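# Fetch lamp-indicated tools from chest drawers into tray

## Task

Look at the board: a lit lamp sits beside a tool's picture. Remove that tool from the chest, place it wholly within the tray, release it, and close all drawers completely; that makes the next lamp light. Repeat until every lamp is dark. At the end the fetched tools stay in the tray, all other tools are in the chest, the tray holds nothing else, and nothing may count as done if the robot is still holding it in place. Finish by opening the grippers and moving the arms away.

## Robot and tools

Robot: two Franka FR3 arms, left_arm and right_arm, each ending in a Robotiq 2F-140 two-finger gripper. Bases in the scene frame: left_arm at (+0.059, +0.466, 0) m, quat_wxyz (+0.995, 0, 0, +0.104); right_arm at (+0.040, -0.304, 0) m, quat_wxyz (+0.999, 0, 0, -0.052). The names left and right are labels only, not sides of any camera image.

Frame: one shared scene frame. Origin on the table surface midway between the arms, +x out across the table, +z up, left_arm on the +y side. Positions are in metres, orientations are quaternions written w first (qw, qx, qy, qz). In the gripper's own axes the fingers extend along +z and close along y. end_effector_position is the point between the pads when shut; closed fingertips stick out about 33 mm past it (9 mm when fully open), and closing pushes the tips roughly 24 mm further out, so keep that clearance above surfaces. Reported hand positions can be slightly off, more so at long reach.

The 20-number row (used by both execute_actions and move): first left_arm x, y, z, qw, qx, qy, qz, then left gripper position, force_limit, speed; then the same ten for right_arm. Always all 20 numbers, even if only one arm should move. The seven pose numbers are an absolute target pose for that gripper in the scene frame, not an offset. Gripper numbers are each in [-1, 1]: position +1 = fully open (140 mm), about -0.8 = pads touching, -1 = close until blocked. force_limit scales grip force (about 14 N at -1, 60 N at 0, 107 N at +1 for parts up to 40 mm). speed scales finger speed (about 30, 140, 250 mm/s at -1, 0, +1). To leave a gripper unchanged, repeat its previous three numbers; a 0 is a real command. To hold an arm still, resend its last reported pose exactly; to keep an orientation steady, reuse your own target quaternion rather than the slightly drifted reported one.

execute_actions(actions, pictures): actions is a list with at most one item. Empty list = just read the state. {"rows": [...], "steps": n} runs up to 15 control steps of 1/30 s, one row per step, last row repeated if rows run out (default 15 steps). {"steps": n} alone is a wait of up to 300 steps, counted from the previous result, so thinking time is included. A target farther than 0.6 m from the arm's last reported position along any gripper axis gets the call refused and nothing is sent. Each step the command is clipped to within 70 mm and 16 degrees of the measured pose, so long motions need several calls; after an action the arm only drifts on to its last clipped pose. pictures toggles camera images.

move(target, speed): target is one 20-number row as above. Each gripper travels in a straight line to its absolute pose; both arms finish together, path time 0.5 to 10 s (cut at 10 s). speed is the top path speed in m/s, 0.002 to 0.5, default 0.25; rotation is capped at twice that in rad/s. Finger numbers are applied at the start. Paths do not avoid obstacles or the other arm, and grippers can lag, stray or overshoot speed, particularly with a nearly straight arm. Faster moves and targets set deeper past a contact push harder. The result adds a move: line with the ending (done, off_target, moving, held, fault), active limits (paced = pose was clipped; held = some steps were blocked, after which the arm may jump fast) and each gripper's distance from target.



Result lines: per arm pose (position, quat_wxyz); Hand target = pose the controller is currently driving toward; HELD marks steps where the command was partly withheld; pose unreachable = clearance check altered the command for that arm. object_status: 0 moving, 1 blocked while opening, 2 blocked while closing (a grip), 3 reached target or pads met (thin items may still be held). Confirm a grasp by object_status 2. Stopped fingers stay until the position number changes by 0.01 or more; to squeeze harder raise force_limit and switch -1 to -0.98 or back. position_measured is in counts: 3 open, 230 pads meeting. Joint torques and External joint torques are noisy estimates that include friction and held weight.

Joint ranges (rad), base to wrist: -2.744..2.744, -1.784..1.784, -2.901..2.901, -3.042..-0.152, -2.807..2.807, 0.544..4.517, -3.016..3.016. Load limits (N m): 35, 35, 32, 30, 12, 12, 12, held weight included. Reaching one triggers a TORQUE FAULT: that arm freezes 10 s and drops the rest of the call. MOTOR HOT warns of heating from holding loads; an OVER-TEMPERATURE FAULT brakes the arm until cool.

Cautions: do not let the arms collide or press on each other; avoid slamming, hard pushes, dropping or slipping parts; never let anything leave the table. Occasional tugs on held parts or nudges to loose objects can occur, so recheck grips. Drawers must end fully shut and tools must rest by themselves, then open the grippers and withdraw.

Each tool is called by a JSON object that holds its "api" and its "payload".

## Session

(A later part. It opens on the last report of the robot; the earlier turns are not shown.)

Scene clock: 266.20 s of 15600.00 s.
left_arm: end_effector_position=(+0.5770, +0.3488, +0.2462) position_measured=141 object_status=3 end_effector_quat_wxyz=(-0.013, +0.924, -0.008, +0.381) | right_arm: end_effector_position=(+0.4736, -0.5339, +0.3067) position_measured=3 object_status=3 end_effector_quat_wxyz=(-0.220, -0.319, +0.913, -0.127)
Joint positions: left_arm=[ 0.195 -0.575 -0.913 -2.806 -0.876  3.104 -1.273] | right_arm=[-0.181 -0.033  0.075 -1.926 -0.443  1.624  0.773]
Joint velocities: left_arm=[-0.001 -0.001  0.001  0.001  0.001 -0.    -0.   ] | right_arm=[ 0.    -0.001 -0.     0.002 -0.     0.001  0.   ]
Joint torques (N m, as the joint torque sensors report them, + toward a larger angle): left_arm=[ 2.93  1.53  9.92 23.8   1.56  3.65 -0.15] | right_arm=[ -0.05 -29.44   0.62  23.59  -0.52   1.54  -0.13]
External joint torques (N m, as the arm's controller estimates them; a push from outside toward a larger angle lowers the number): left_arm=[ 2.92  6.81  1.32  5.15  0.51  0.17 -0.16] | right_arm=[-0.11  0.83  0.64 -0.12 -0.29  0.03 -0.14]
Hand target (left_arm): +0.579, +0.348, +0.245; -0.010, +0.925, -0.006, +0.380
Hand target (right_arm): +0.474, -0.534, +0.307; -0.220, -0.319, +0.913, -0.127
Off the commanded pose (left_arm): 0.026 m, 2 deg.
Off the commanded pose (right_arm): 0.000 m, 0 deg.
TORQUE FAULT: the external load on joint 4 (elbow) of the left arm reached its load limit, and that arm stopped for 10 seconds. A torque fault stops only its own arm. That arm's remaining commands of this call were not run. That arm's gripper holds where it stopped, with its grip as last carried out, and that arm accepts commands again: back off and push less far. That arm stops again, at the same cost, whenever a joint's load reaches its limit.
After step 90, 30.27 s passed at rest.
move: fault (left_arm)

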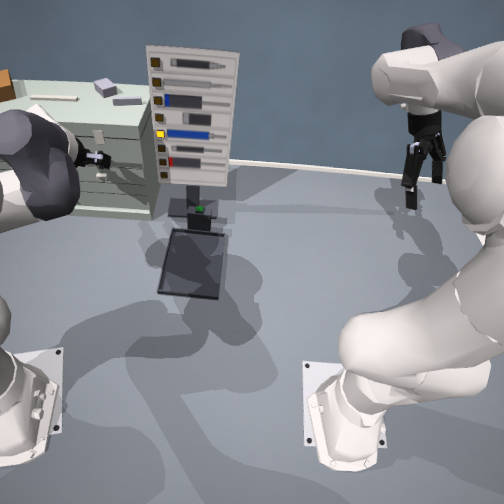

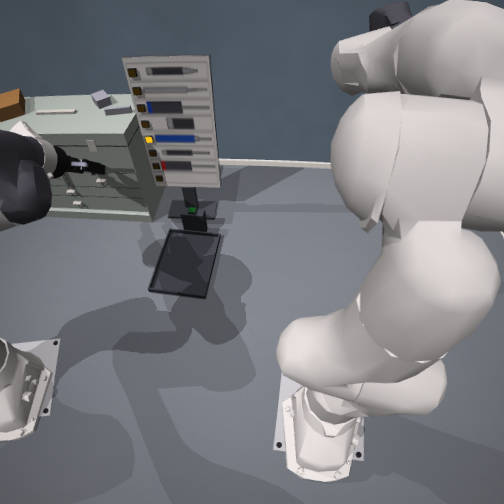

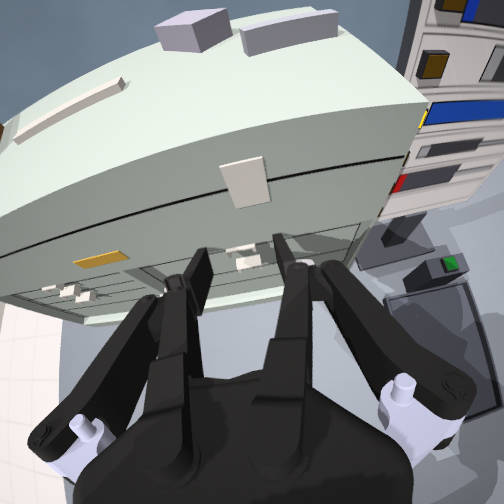

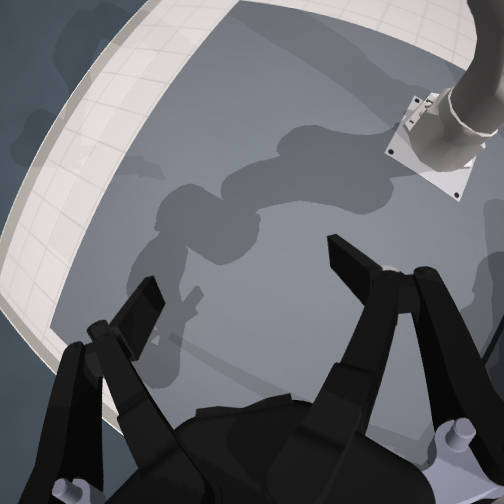

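{"api": "move", "payload": {"target": [0.55,0.345,0.20,0,0.906,0,0.423,-0.1,0,0,0.4736,-0.5339,0.3067,-0.220,-0.319,0.913,-0.127,1,0,0], "speed": 0.05}}

{"api": "zoom_image", "payload": {"camera": "cam_left_wrist", "region": [150, 150, 350, 300]}}

{"api": "zoom_image", "payload": {"camera": "cam_head_right", "region": [40, 120, 180, 230]}}

Scene clock: 282.60 s of 15600.00 s.
left_arm: end_effector_position=(+0.5503, +0.3470, +0.1983) position_measured=141 object_status=3 end_effector_quat_wxyz=(-0.005, +0.908, -0.003, +0.420) | right_arm: end_effector_position=(+0.4736, -0.5339, +0.3067) position_measured=3 object_status=3 end_effector_quat_wxyz=(-0.220, -0.319, +0.913, -0.127)
Joint positions: left_arm=[-0.14  -0.285 -0.714 -2.953 -0.858  3.584 -1.327] | right_arm=[-0.181 -0.033  0.075 -1.926 -0.443  1.624  0.773]
Joint velocities: left_arm=[-0.015  0.004  0.016  0.     0.006  0.017 -0.013] | right_arm=[ 0.001 -0.     0.    -0.001 -0.001  0.     0.   ]
Joint torques (N m, as the joint torque sensors report them, + toward a larger angle): left_arm=[ -1.97 -12.49   4.99  15.11   1.62   3.83  -0.13] | right_arm=[ -0.41 -29.47   1.18  23.97  -0.51   1.48  -0.15]
External joint torques (N m, as the arm's controller estimates them; a push from outside toward a larger angle lowers the number): left_arm=[-1.96 -0.43  2.17 -0.26  0.69  0.39 -0.15] | right_arm=[-0.47  0.72  1.19  0.35 -0.28 -0.02 -0.16]
Hand target (left_arm): +0.550, +0.347, +0.198; -0.003, +0.907, -0.001, +0.421
Hand target (right_arm): +0.474, -0.534, +0.307; -0.220, -0.319, +0.913, -0.127
Off the commanded pose (left_arm): 0.003 m, 1 deg.
Off the commanded pose (right_arm): 0.000 m, 0 deg.
After step 90, 11.60 s passed at rest.
move: done

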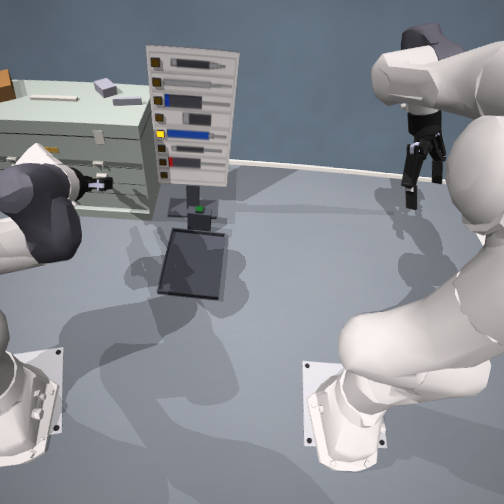

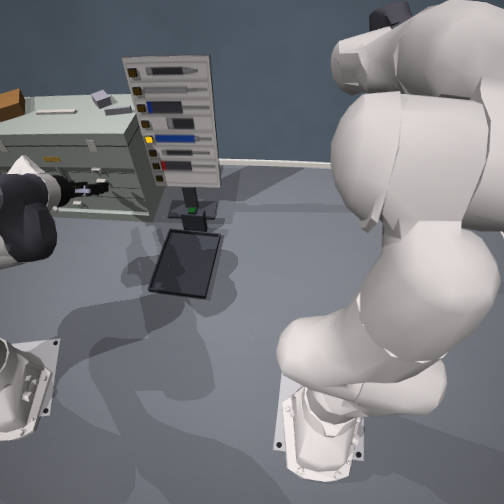

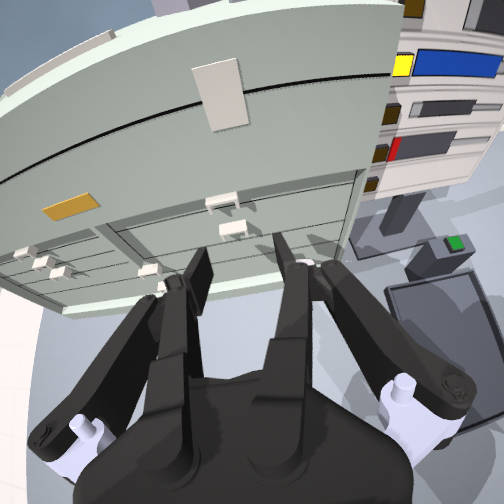

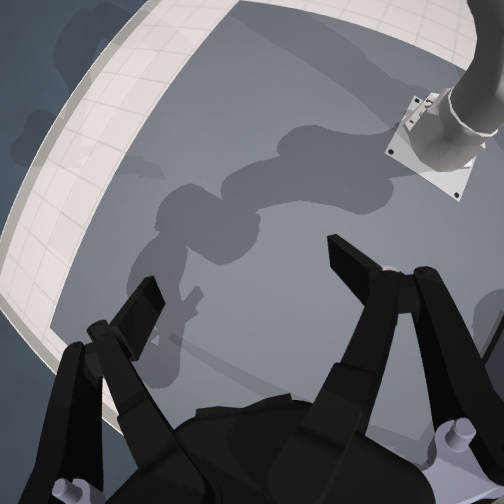

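Region (150, 150, 350, 300) of cam_left_wrist's 504x504 image, scaled by 2.520, with more detail than that image has; it fills the top 378 rows of this view, and the rest is white.

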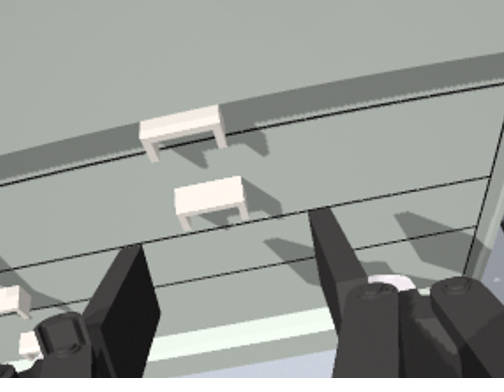

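Region (40, 120, 180, 230) of cam_head_right's 504x504 image, scaled by 3.600, with more detail than that image has; it fills the top 396 rows of this view, and the rest is white.

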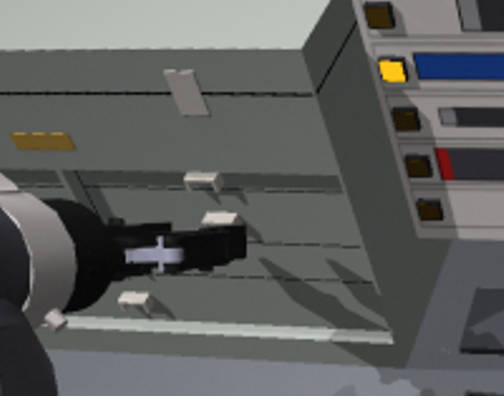

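{"api": "move", "payload": {"target": [0.562,0.352,0.222,0,0.887,0,0.462,-0.25,0,0,0.4736,-0.5339,0.3067,-0.220,-0.319,0.913,-0.127,1,0,0], "speed": 0.05}}

{"api": "zoom_image", "payload": {"camera": "cam_left_wrist", "region": [150, 170, 350, 320]}}

Scene clock: 329.30 s of 15600.00 s.
left_arm: end_effector_position=(+0.5627, +0.3527, +0.2215) position_measured=160 object_status=3 end_effector_quat_wxyz=(-0.002, +0.888, -0.002, +0.461) | right_arm: end_effector_position=(+0.4736, -0.5339, +0.3067) position_measured=3 object_status=3 end_effector_quat_wxyz=(-0.220, -0.319, +0.913, -0.127)
Joint positions: left_arm=[-0.198 -0.262 -0.613 -2.975 -0.747  3.706 -1.39 ] | right_arm=[-0.181 -0.033  0.075 -1.926 -0.443  1.624  0.773]
Joint velocities: left_arm=[-0.005  0.002  0.007 -0.001  0.008  0.013 -0.017] | right_arm=[ 0.001  0.001 -0.001 -0.001 -0.002  0.    -0.   ]
Joint torques (N m, as the joint torque sensors report them, + toward a larger angle): left_arm=[ -1.43 -13.05   4.56  14.04   1.39   3.75  -0.25] | right_arm=[ -0.2  -29.74   0.99  23.87  -0.51   1.4   -0.15]
External joint torques (N m, as the arm's controller estimates them; a push from outside toward a larger angle lowers the number): left_arm=[-1.39  0.06  2.43 -1.17  0.57  0.34 -0.27] | right_arm=[-0.2   0.32  1.07  0.33 -0.28 -0.08 -0.16]
Hand target (left_arm): +0.562, +0.352, +0.222; -0.000, +0.887, -0.000, +0.462
Hand target (right_arm): +0.474, -0.534, +0.307; -0.220, -0.319, +0.913, -0.127
Off the commanded pose (left_arm): 0.001 m, 0 deg.
Off the commanded pose (right_arm): 0.000 m, 0 deg.
After step 90, 42.33 s passed at rest.
move: done

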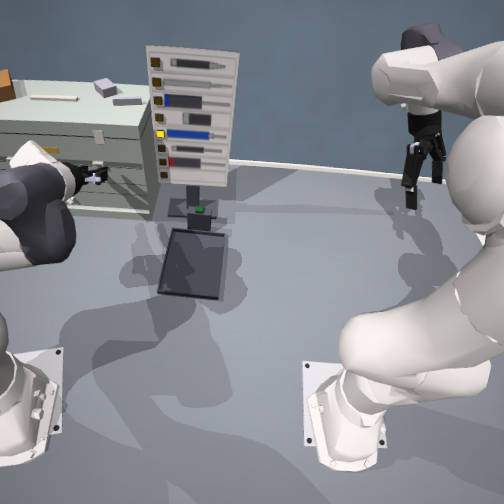

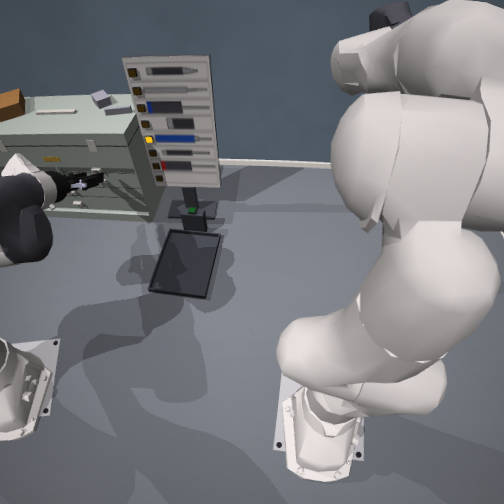

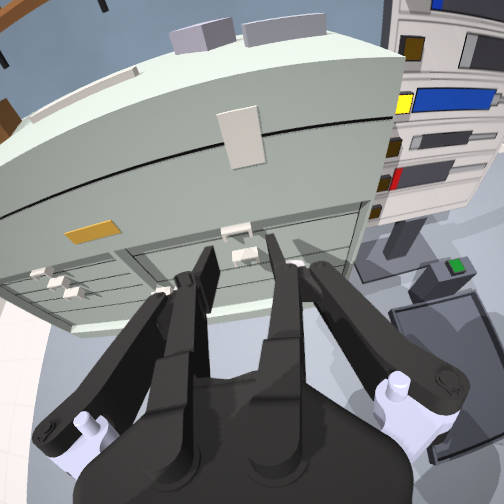

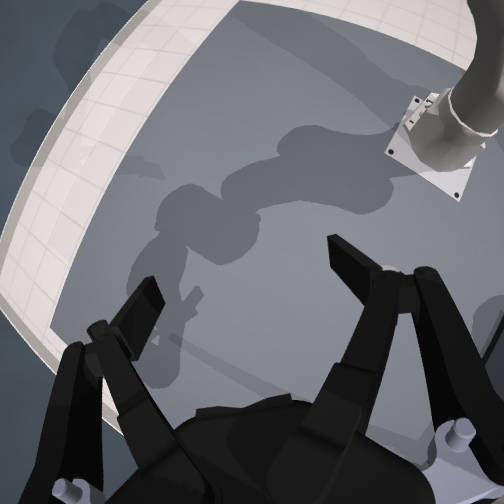

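Region (150, 170, 350, 320) of cam_left_wrist's 504x504 image, scaled by 2.520, with more detail than that image has; it fills the top 378 rows of this view, and the rest is white.

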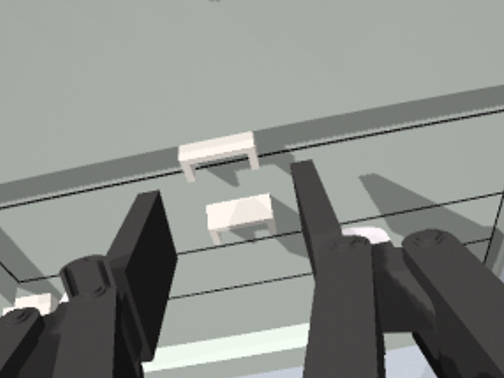

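{"api": "move", "payload": {"target": [0.578,0.354,0.220,0,0.887,0,0.462,-0.25,0,0,0.4736,-0.5339,0.3067,-0.220,-0.319,0.913,-0.127,1,0,0], "speed": 0.02}}

{"api": "zoom_image", "payload": {"camera": "cam_left_wrist", "region": [150, 170, 350, 320]}}

{"api": "zoom_image", "payload": {"camera": "cam_head_right", "region": [60, 140, 160, 220]}}

Scene clock: 345.40 s of 15600.00 s.
left_arm: end_effector_position=(+0.5763, +0.3530, +0.2184) position_measured=160 object_status=3 end_effector_quat_wxyz=(+0.001, +0.888, +0.001, +0.460) | right_arm: end_effector_position=(+0.4736, -0.5339, +0.3067) position_measured=3 object_status=3 end_effector_quat_wxyz=(-0.220, -0.319, +0.913, -0.127)
Joint positions: left_arm=[-0.177 -0.209 -0.598 -2.939 -0.713  3.725 -1.39 ] | right_arm=[-0.181 -0.033  0.075 -1.926 -0.443  1.624  0.773]
Joint velocities: left_arm=[ 0.004  0.005 -0.     0.004  0.01   0.007  0.003] | right_arm=[-0.     0.001 -0.001  0.    -0.     0.    -0.001]
Joint torques (N m, as the joint torque sensors report them, + toward a larger angle): left_arm=[  0.98 -14.81   3.71  17.84   1.47   3.88   0.12] | right_arm=[ -0.23 -29.65   0.84  23.75  -0.51   1.42  -0.18]
External joint torques (N m, as the arm's controller estimates them; a push from outside toward a larger angle lowers the number): left_arm=[ 1.05 -0.01  1.98  2.56  0.63  0.46  0.1 ] | right_arm=[-0.26  0.44  0.88  0.16 -0.29 -0.07 -0.19]
Hand target (left_arm): +0.578, +0.354, +0.220; -0.000, +0.887, -0.000, +0.462
Hand target (right_arm): +0.474, -0.534, +0.307; -0.220, -0.319, +0.913, -0.127
Off the commanded pose (left_arm): 0.003 m, 0 deg.
Off the commanded pose (right_arm): 0.000 m, 0 deg.
After step 90, 12.10 s passed at rest.
move: done

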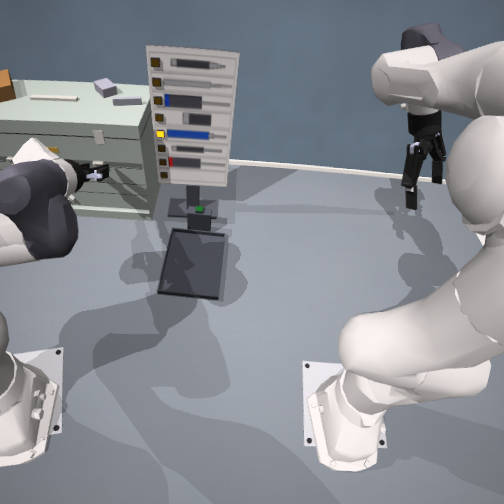

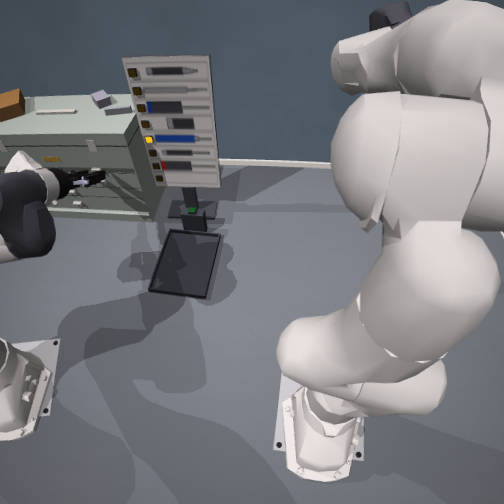

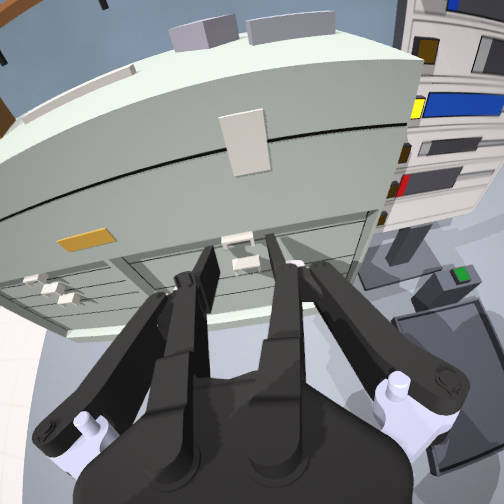

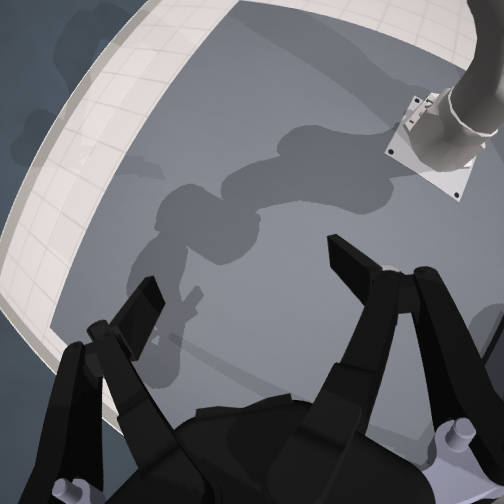

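Region (150, 170, 350, 320) of cam_left_wrist's 504x504 image, scaled by 2.520, with more detail than that image has; it fills the top 378 rows of this view, and the rest is white.

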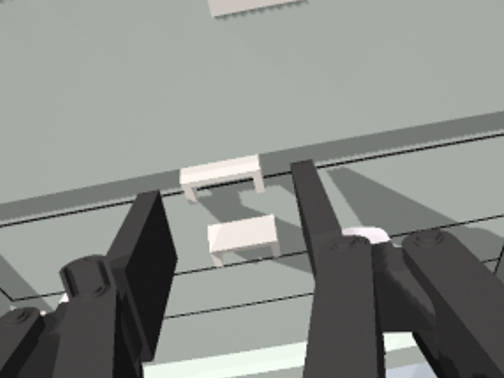

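Region (60, 140, 160, 220) of cam_head_right's 504x504 image, scaled by 5.040, with more detail than that image has; it fills the top 403 rows of this view, and the rest is white.

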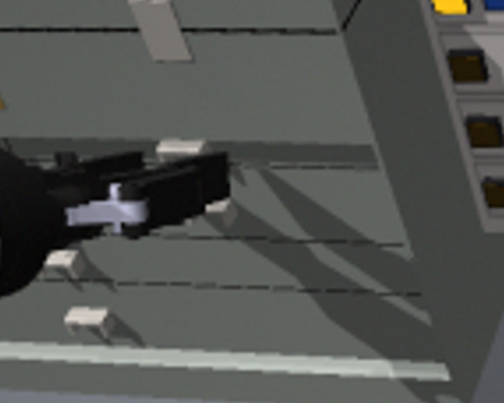

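{"api": "move", "payload": {"target": [0.590,0.355,0.221,0,0.887,0,0.462,-0.25,0,0,0.4736,-0.5339,0.3067,-0.220,-0.319,0.913,-0.127,1,0,0], "speed": 0.015}}

{"api": "zoom_image", "payload": {"camera": "cam_left_wrist", "region": [150, 170, 350, 320]}}

{"api": "zoom_image", "payload": {"camera": "cam_head_right", "region": [60, 140, 160, 220]}}

Scene clock: 375.73 s of 15600.00 s.
left_arm: end_effector_position=(+0.5880, +0.3537, +0.2190) position_measured=160 object_status=3 end_effector_quat_wxyz=(+0.002, +0.888, +0.001, +0.460) | right_arm: end_effector_position=(+0.4736, -0.5339, +0.3067) position_measured=3 object_status=3 end_effector_quat_wxyz=(-0.220, -0.319, +0.913, -0.127)
Joint positions: left_arm=[-0.156 -0.179 -0.591 -2.908 -0.696  3.726 -1.376] | right_arm=[-0.181 -0.033  0.075 -1.926 -0.443  1.624  0.773]
Joint velocities: left_arm=[ 0.004  0.002 -0.     0.002  0.002  0.     0.01 ] | right_arm=[ 0.001  0.001  0.     0.001 -0.     0.     0.   ]
Joint torques (N m, as the joint torque sensors report them, + toward a larger angle): left_arm=[  2.8  -16.09   3.39  17.96   1.36   3.76   0.24] | right_arm=[ -0.19 -29.75   0.95  23.65  -0.49   1.47  -0.08]
External joint torques (N m, as the arm's controller estimates them; a push from outside toward a larger angle lowers the number): left_arm=[ 2.8  -0.24  1.81  2.5   0.49  0.34  0.22] | right_arm=[-0.25  0.36  0.95  0.04 -0.27 -0.02 -0.09]
Hand target (left_arm): +0.590, +0.355, +0.221; +0.000, +0.887, -0.000, +0.462
Hand target (right_arm): +0.474, -0.534, +0.307; -0.220, -0.319, +0.913, -0.127
Off the commanded pose (left_arm): 0.003 m, 0 deg.
Off the commanded pose (right_arm): 0.000 m, 0 deg.
After step 90, 26.20 s passed at rest.
move: done

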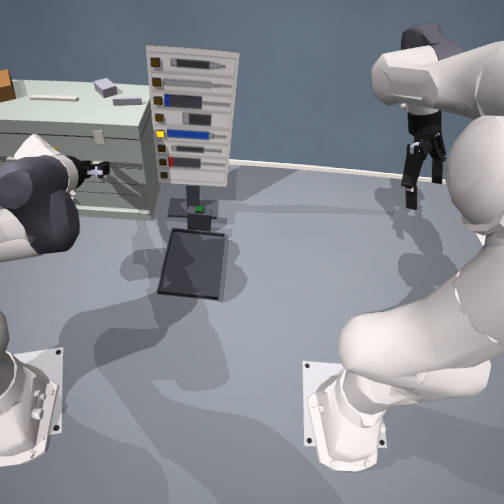

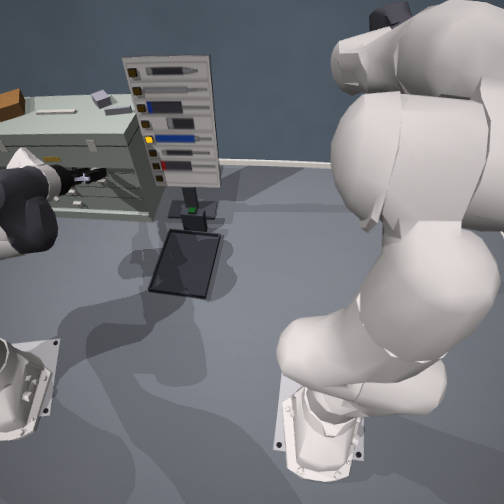

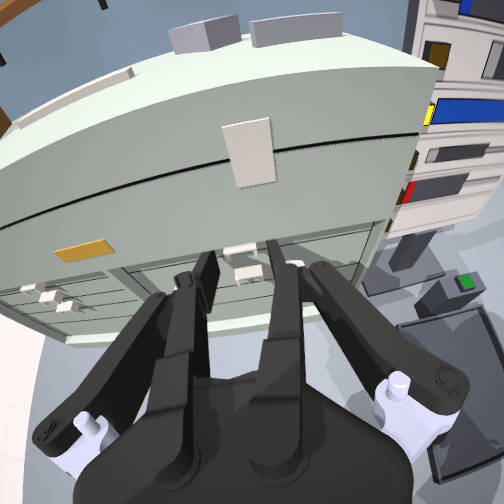

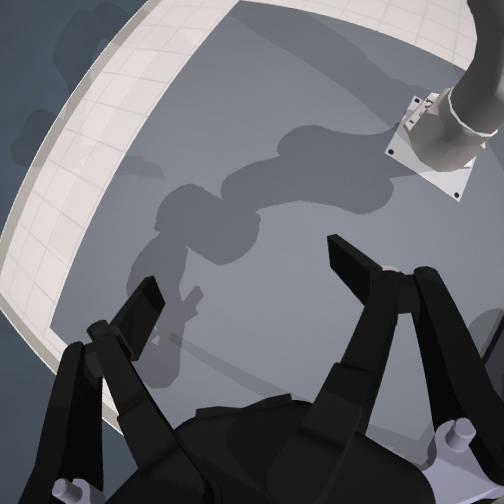

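Region (150, 170, 350, 320) of cam_left_wrist's 504x504 image, scaled by 2.520, with more detail than that image has; it fills the top 378 rows of this view, and the rest is white.

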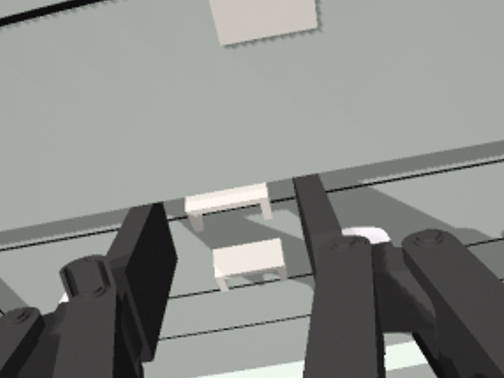

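Region (60, 140, 160, 220) of cam_head_right's 504x504 image, scaled by 5.040, with more detail than that image has; it fills the top 403 rows of this view, and the rest is white.

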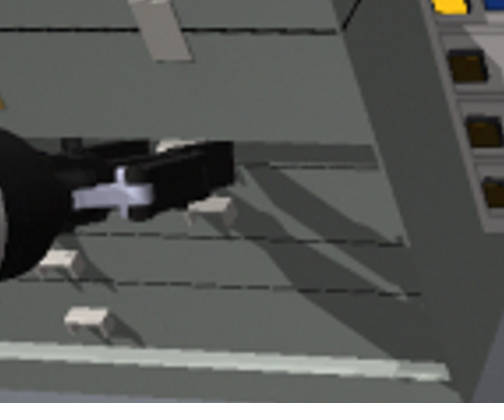

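Tips are under the panel. Close.

{"api": "move", "payload": {"target": [0.590,0.355,0.221,0,0.887,0,0.462,-1,0,-0.5,0.4736,-0.5339,0.3067,-0.220,-0.319,0.913,-0.127,1,0,0], "speed": 0.015}}

Scene clock: 381.63 s of 15600.00 s.
left_arm: end_effector_position=(+0.5882, +0.3539, +0.2191) position_measured=193 object_status=2 end_effector_quat_wxyz=(+0.001, +0.888, -0.000, +0.460) | right_arm: end_effector_position=(+0.4736, -0.5339, +0.3067) position_measured=3 object_status=3 end_effector_quat_wxyz=(-0.220, -0.319, +0.913, -0.127)
Joint positions: left_arm=[-0.156 -0.179 -0.591 -2.907 -0.695  3.727 -1.373] | right_arm=[-0.181 -0.033  0.075 -1.926 -0.443  1.624  0.773]
Joint velocities: left_arm=[ 0.    -0.001  0.001  0.    -0.     0.     0.001] | right_arm=[-0.    -0.003  0.    -0.    -0.    -0.     0.001]
Joint torques (N m, as the joint torque sensors report them, + toward a larger angle): left_arm=[  1.58 -15.49   3.6   18.06   1.48   3.82   0.18] | right_arm=[  0.06 -29.49   0.98  23.69  -0.53   1.52  -0.08]
External joint torques (N m, as the arm's controller estimates them; a push from outside toward a larger angle lowers the number): left_arm=[1.54 0.35 1.97 2.6  0.62 0.4  0.16] | right_arm=[ 0.08  0.87  1.07 -0.01 -0.3   0.03 -0.09]
Hand target (left_arm): +0.590, +0.355, +0.221; +0.000, +0.887, -0.000, +0.462
Hand target (right_arm): +0.474, -0.534, +0.307; -0.220, -0.319, +0.913, -0.127
Off the commanded pose (left_arm): 0.003 m, 0 deg.
Off the commanded pose (right_arm): 0.000 m, 0 deg.
After step 90, 2.20 s passed at rest.
move: done

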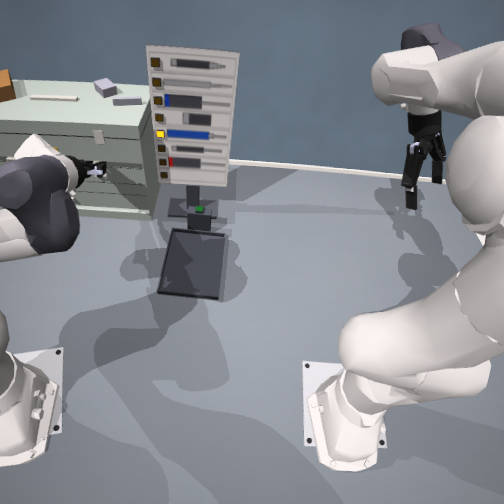

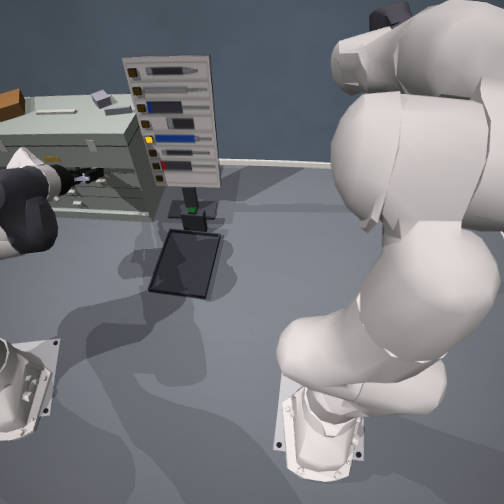

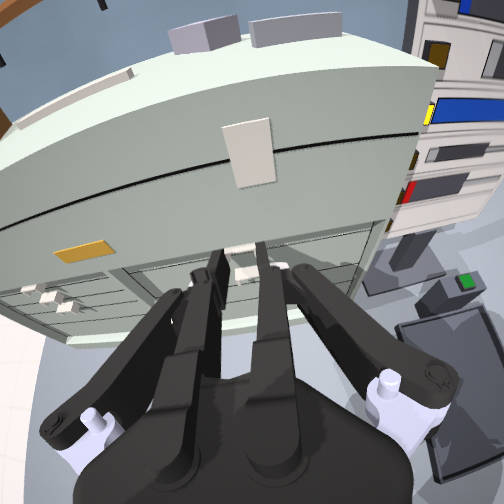

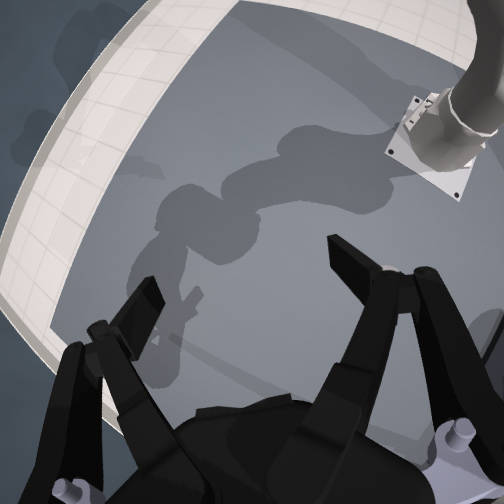

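{"api": "move", "payload": {"target": [0.548,0.354,0.219,0,0.887,0,0.462,-1,0,-0.5,0.4736,-0.5339,0.3067,-0.220,-0.319,0.913,-0.127,1,0,0], "speed": 0.03}}

Scene clock: 389.33 s of 15600.00 s.
left_arm: end_effector_position=(+0.5494, +0.3558, +0.2192) position_measured=193 object_status=2 end_effector_quat_wxyz=(-0.001, +0.887, -0.000, +0.462) | right_arm: end_effector_position=(+0.4736, -0.5339, +0.3067) position_measured=3 object_status=3 end_effector_quat_wxyz=(-0.220, -0.319, +0.913, -0.127)
Joint positions: left_arm=[-0.226 -0.292 -0.607 -3.019 -0.742  3.716 -1.425] | right_arm=[-0.181 -0.033  0.075 -1.926 -0.443  1.624  0.773]
Joint velocities: left_arm=[-0.006 -0.004  0.    -0.003 -0.009 -0.002 -0.007] | right_arm=[ 0.001  0.     0.003  0.     0.    -0.     0.001]
Joint torques (N m, as the joint torque sensors report them, + toward a larger angle): left_arm=[ -1.8  -11.72   1.93  13.98   0.27   3.37  -0.09] | right_arm=[  0.05 -29.67   0.45  24.01  -0.52   1.48  -0.12]
External joint torques (N m, as the arm's controller estimates them; a push from outside toward a larger angle lowers the number): left_arm=[-1.84  0.29 -0.34 -0.92 -0.45 -0.06 -0.1 ] | right_arm=[-0.22  0.51  0.25  0.4  -0.31 -0.03 -0.13]
Hand target (left_arm): +0.548, +0.354, +0.219; +0.000, +0.887, +0.001, +0.462
Hand target (right_arm): +0.474, -0.534, +0.307; -0.220, -0.319, +0.913, -0.127
Off the commanded pose (left_arm): 0.002 m, 0 deg.
Off the commanded pose (right_arm): 0.000 m, 0 deg.
After step 90, 3.10 s passed at rest.
move: done

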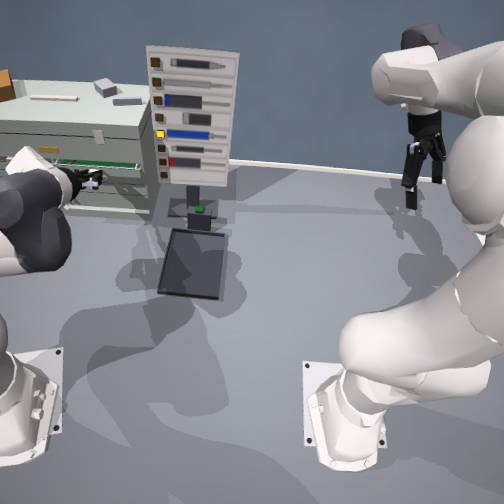

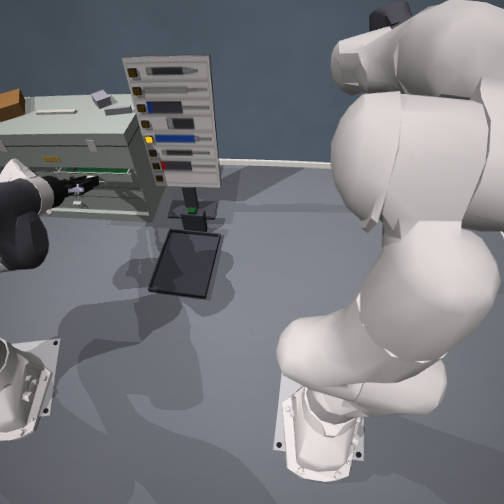

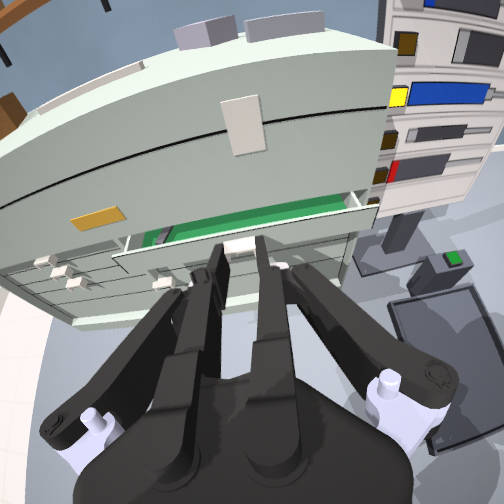

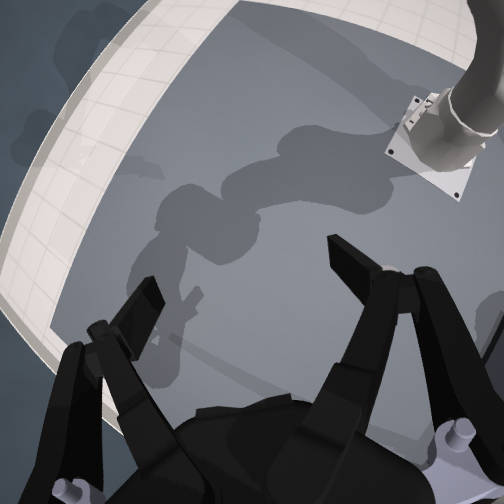

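{"api": "move", "payload": {"target": [0.546,0.355,0.220,0,0.887,0,0.462,-0.25,0,0,0.4736,-0.5339,0.3067,-0.220,-0.319,0.913,-0.127,1,0,0], "speed": 0.03}}

{"api": "move", "payload": {"target": [0.554,0.355,0.224,0,0.985,0,0.174,-0.25,0,0,0.4736,-0.5339,0.3067,-0.220,-0.319,0.913,-0.127,1,0,0], "speed": 0.15}}

Scene clock: 405.63 s of 15600.00 s.
left_arm: end_effector_position=(+0.5473, +0.3554, +0.2213) position_measured=160 object_status=3 end_effector_quat_wxyz=(-0.001, +0.886, -0.001, +0.464) | right_arm: end_effector_position=(+0.4736, -0.5339, +0.3067) position_measured=3 object_status=3 end_effector_quat_wxyz=(-0.220, -0.319, +0.913, -0.127)
Joint positions: left_arm=[-0.232 -0.306 -0.607 -3.026 -0.745  3.711 -1.427] | right_arm=[-0.181 -0.033  0.075 -1.926 -0.443  1.624  0.773]
Joint velocities: left_arm=[-0.001 -0.001  0.    -0.001 -0.002 -0.005 -0.002] | right_arm=[ 0.     0.001  0.     0.    -0.001 -0.     0.   ]
Joint torques (N m, as the joint torque sensors report them, + toward a larger angle): left_arm=[ -1.92 -13.61   3.09  13.35   0.22   2.99  -0.19] | right_arm=[ -0.33 -29.88   0.92  23.89  -0.5    1.47  -0.11]
External joint torques (N m, as the arm's controller estimates them; a push from outside toward a larger angle lowers the number): left_arm=[-1.96 -1.89  0.74 -1.56 -0.5  -0.43 -0.21] | right_arm=[-0.47  0.3   0.86  0.27 -0.28 -0.03 -0.11]
Hand target (left_arm): +0.546, +0.355, +0.220; +0.000, +0.887, +0.000, +0.462
Hand target (right_arm): +0.474, -0.534, +0.307; -0.220, -0.319, +0.913, -0.127
Off the commanded pose (left_arm): 0.002 m, 0 deg.
Off the commanded pose (right_arm): 0.000 m, 0 deg.
After step 90, 12.60 s passed at rest.
move: done

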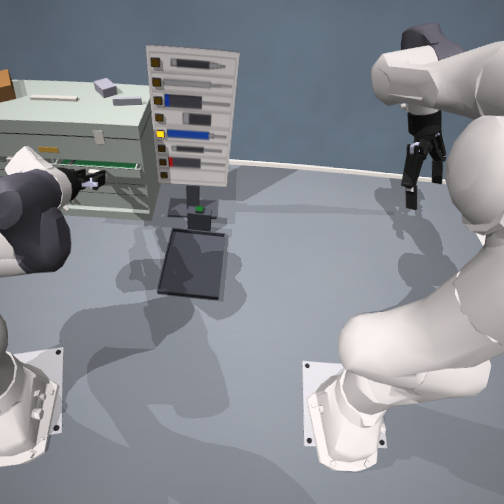

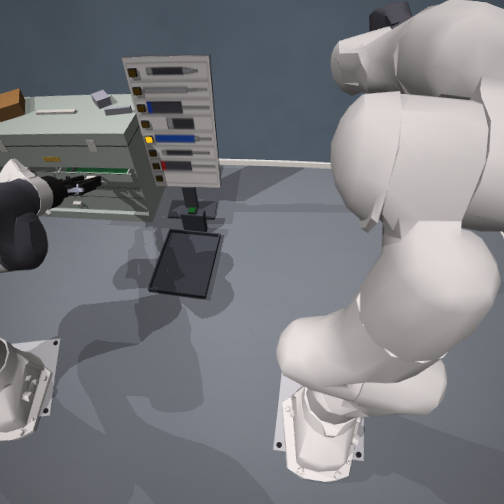

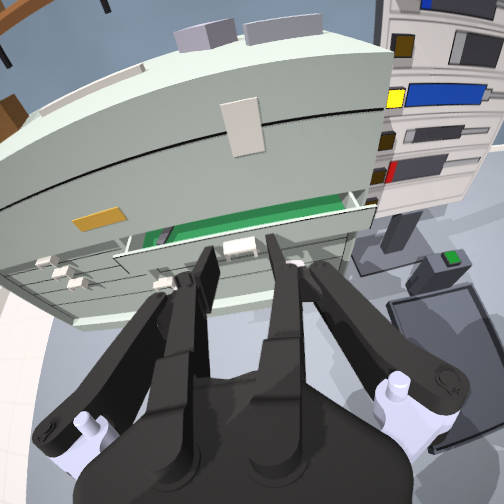

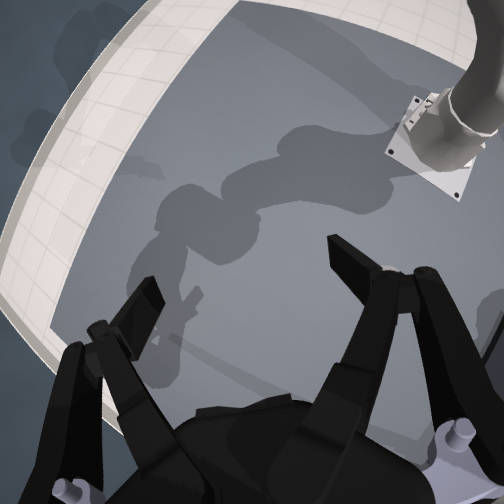

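Scene clock: 408.13 s of 15600.00 s.
left_arm: end_effector_position=(+0.5703, +0.3548, +0.2512) position_measured=160 object_status=3 end_effector_quat_wxyz=(-0.002, +0.978, +0.003, +0.211) | right_arm: end_effector_position=(+0.4736, -0.5339, +0.3067) position_measured=3 object_status=3 end_effector_quat_wxyz=(-0.220, -0.319, +0.913, -0.127)
Joint positions: left_arm=[ 0.355 -0.569 -0.809 -2.55  -0.513  2.508 -1.462] | right_arm=[-0.181 -0.033  0.075 -1.926 -0.443  1.624  0.773]
Joint velocities: left_arm=[-0.     0.    -0.     0.007  0.021 -0.022 -0.037] | right_arm=[-0.001  0.    -0.     0.002 -0.     0.001  0.001]
Joint torques (N m, as the joint torque sensors report them, + toward a larger angle): left_arm=[-2.68  2.5   3.16 13.12  1.21 -2.68  0.12] | right_arm=[ -0.18 -29.39   0.93  23.84  -0.48   1.47  -0.13]
External joint torques (N m, as the arm's controller estimates them; a push from outside toward a larger angle lowers the number): left_arm=[-2.61  9.19 -6.58 -8.78  0.44 -5.93  0.11] | right_arm=[-0.15  0.75  1.03  0.22 -0.25 -0.02 -0.14]
Hand target (left_arm): +0.551, +0.350, +0.228; +0.001, +0.984, +0.001, +0.176
Hand target (right_arm): +0.474, -0.534, +0.307; -0.220, -0.319, +0.913, -0.127
Off the commanded pose (left_arm): 0.032 m, 4 deg.
Off the commanded pose (right_arm): 0.000 m, 0 deg.
move: off_target (left_arm)

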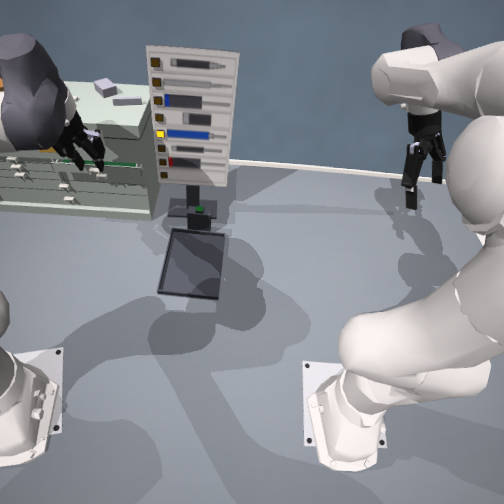

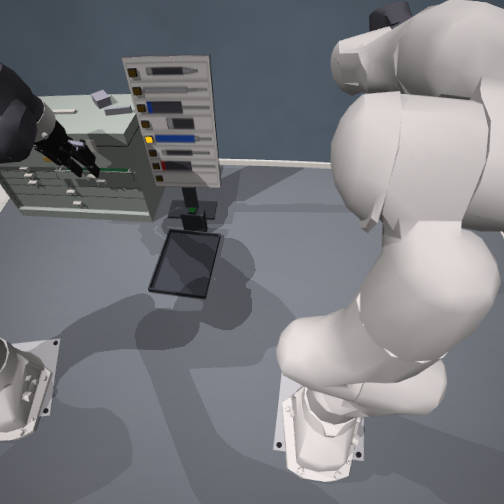

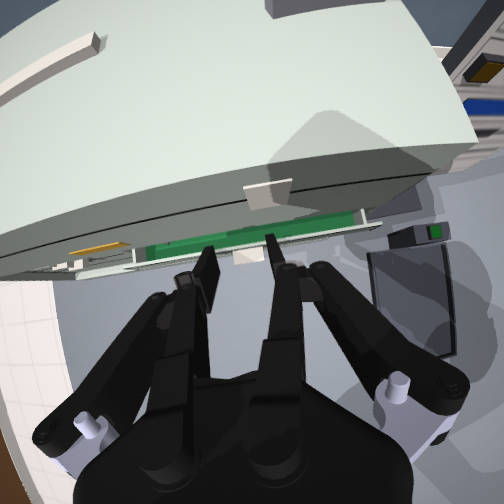

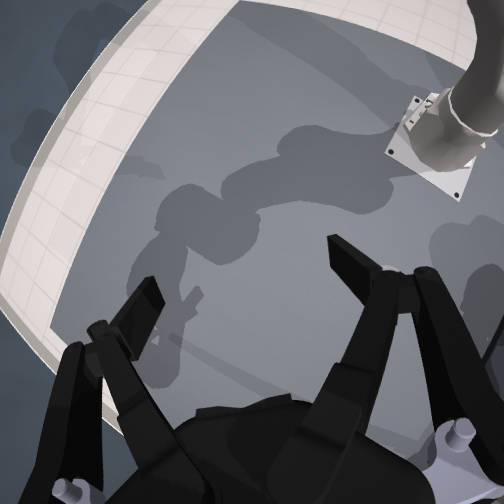

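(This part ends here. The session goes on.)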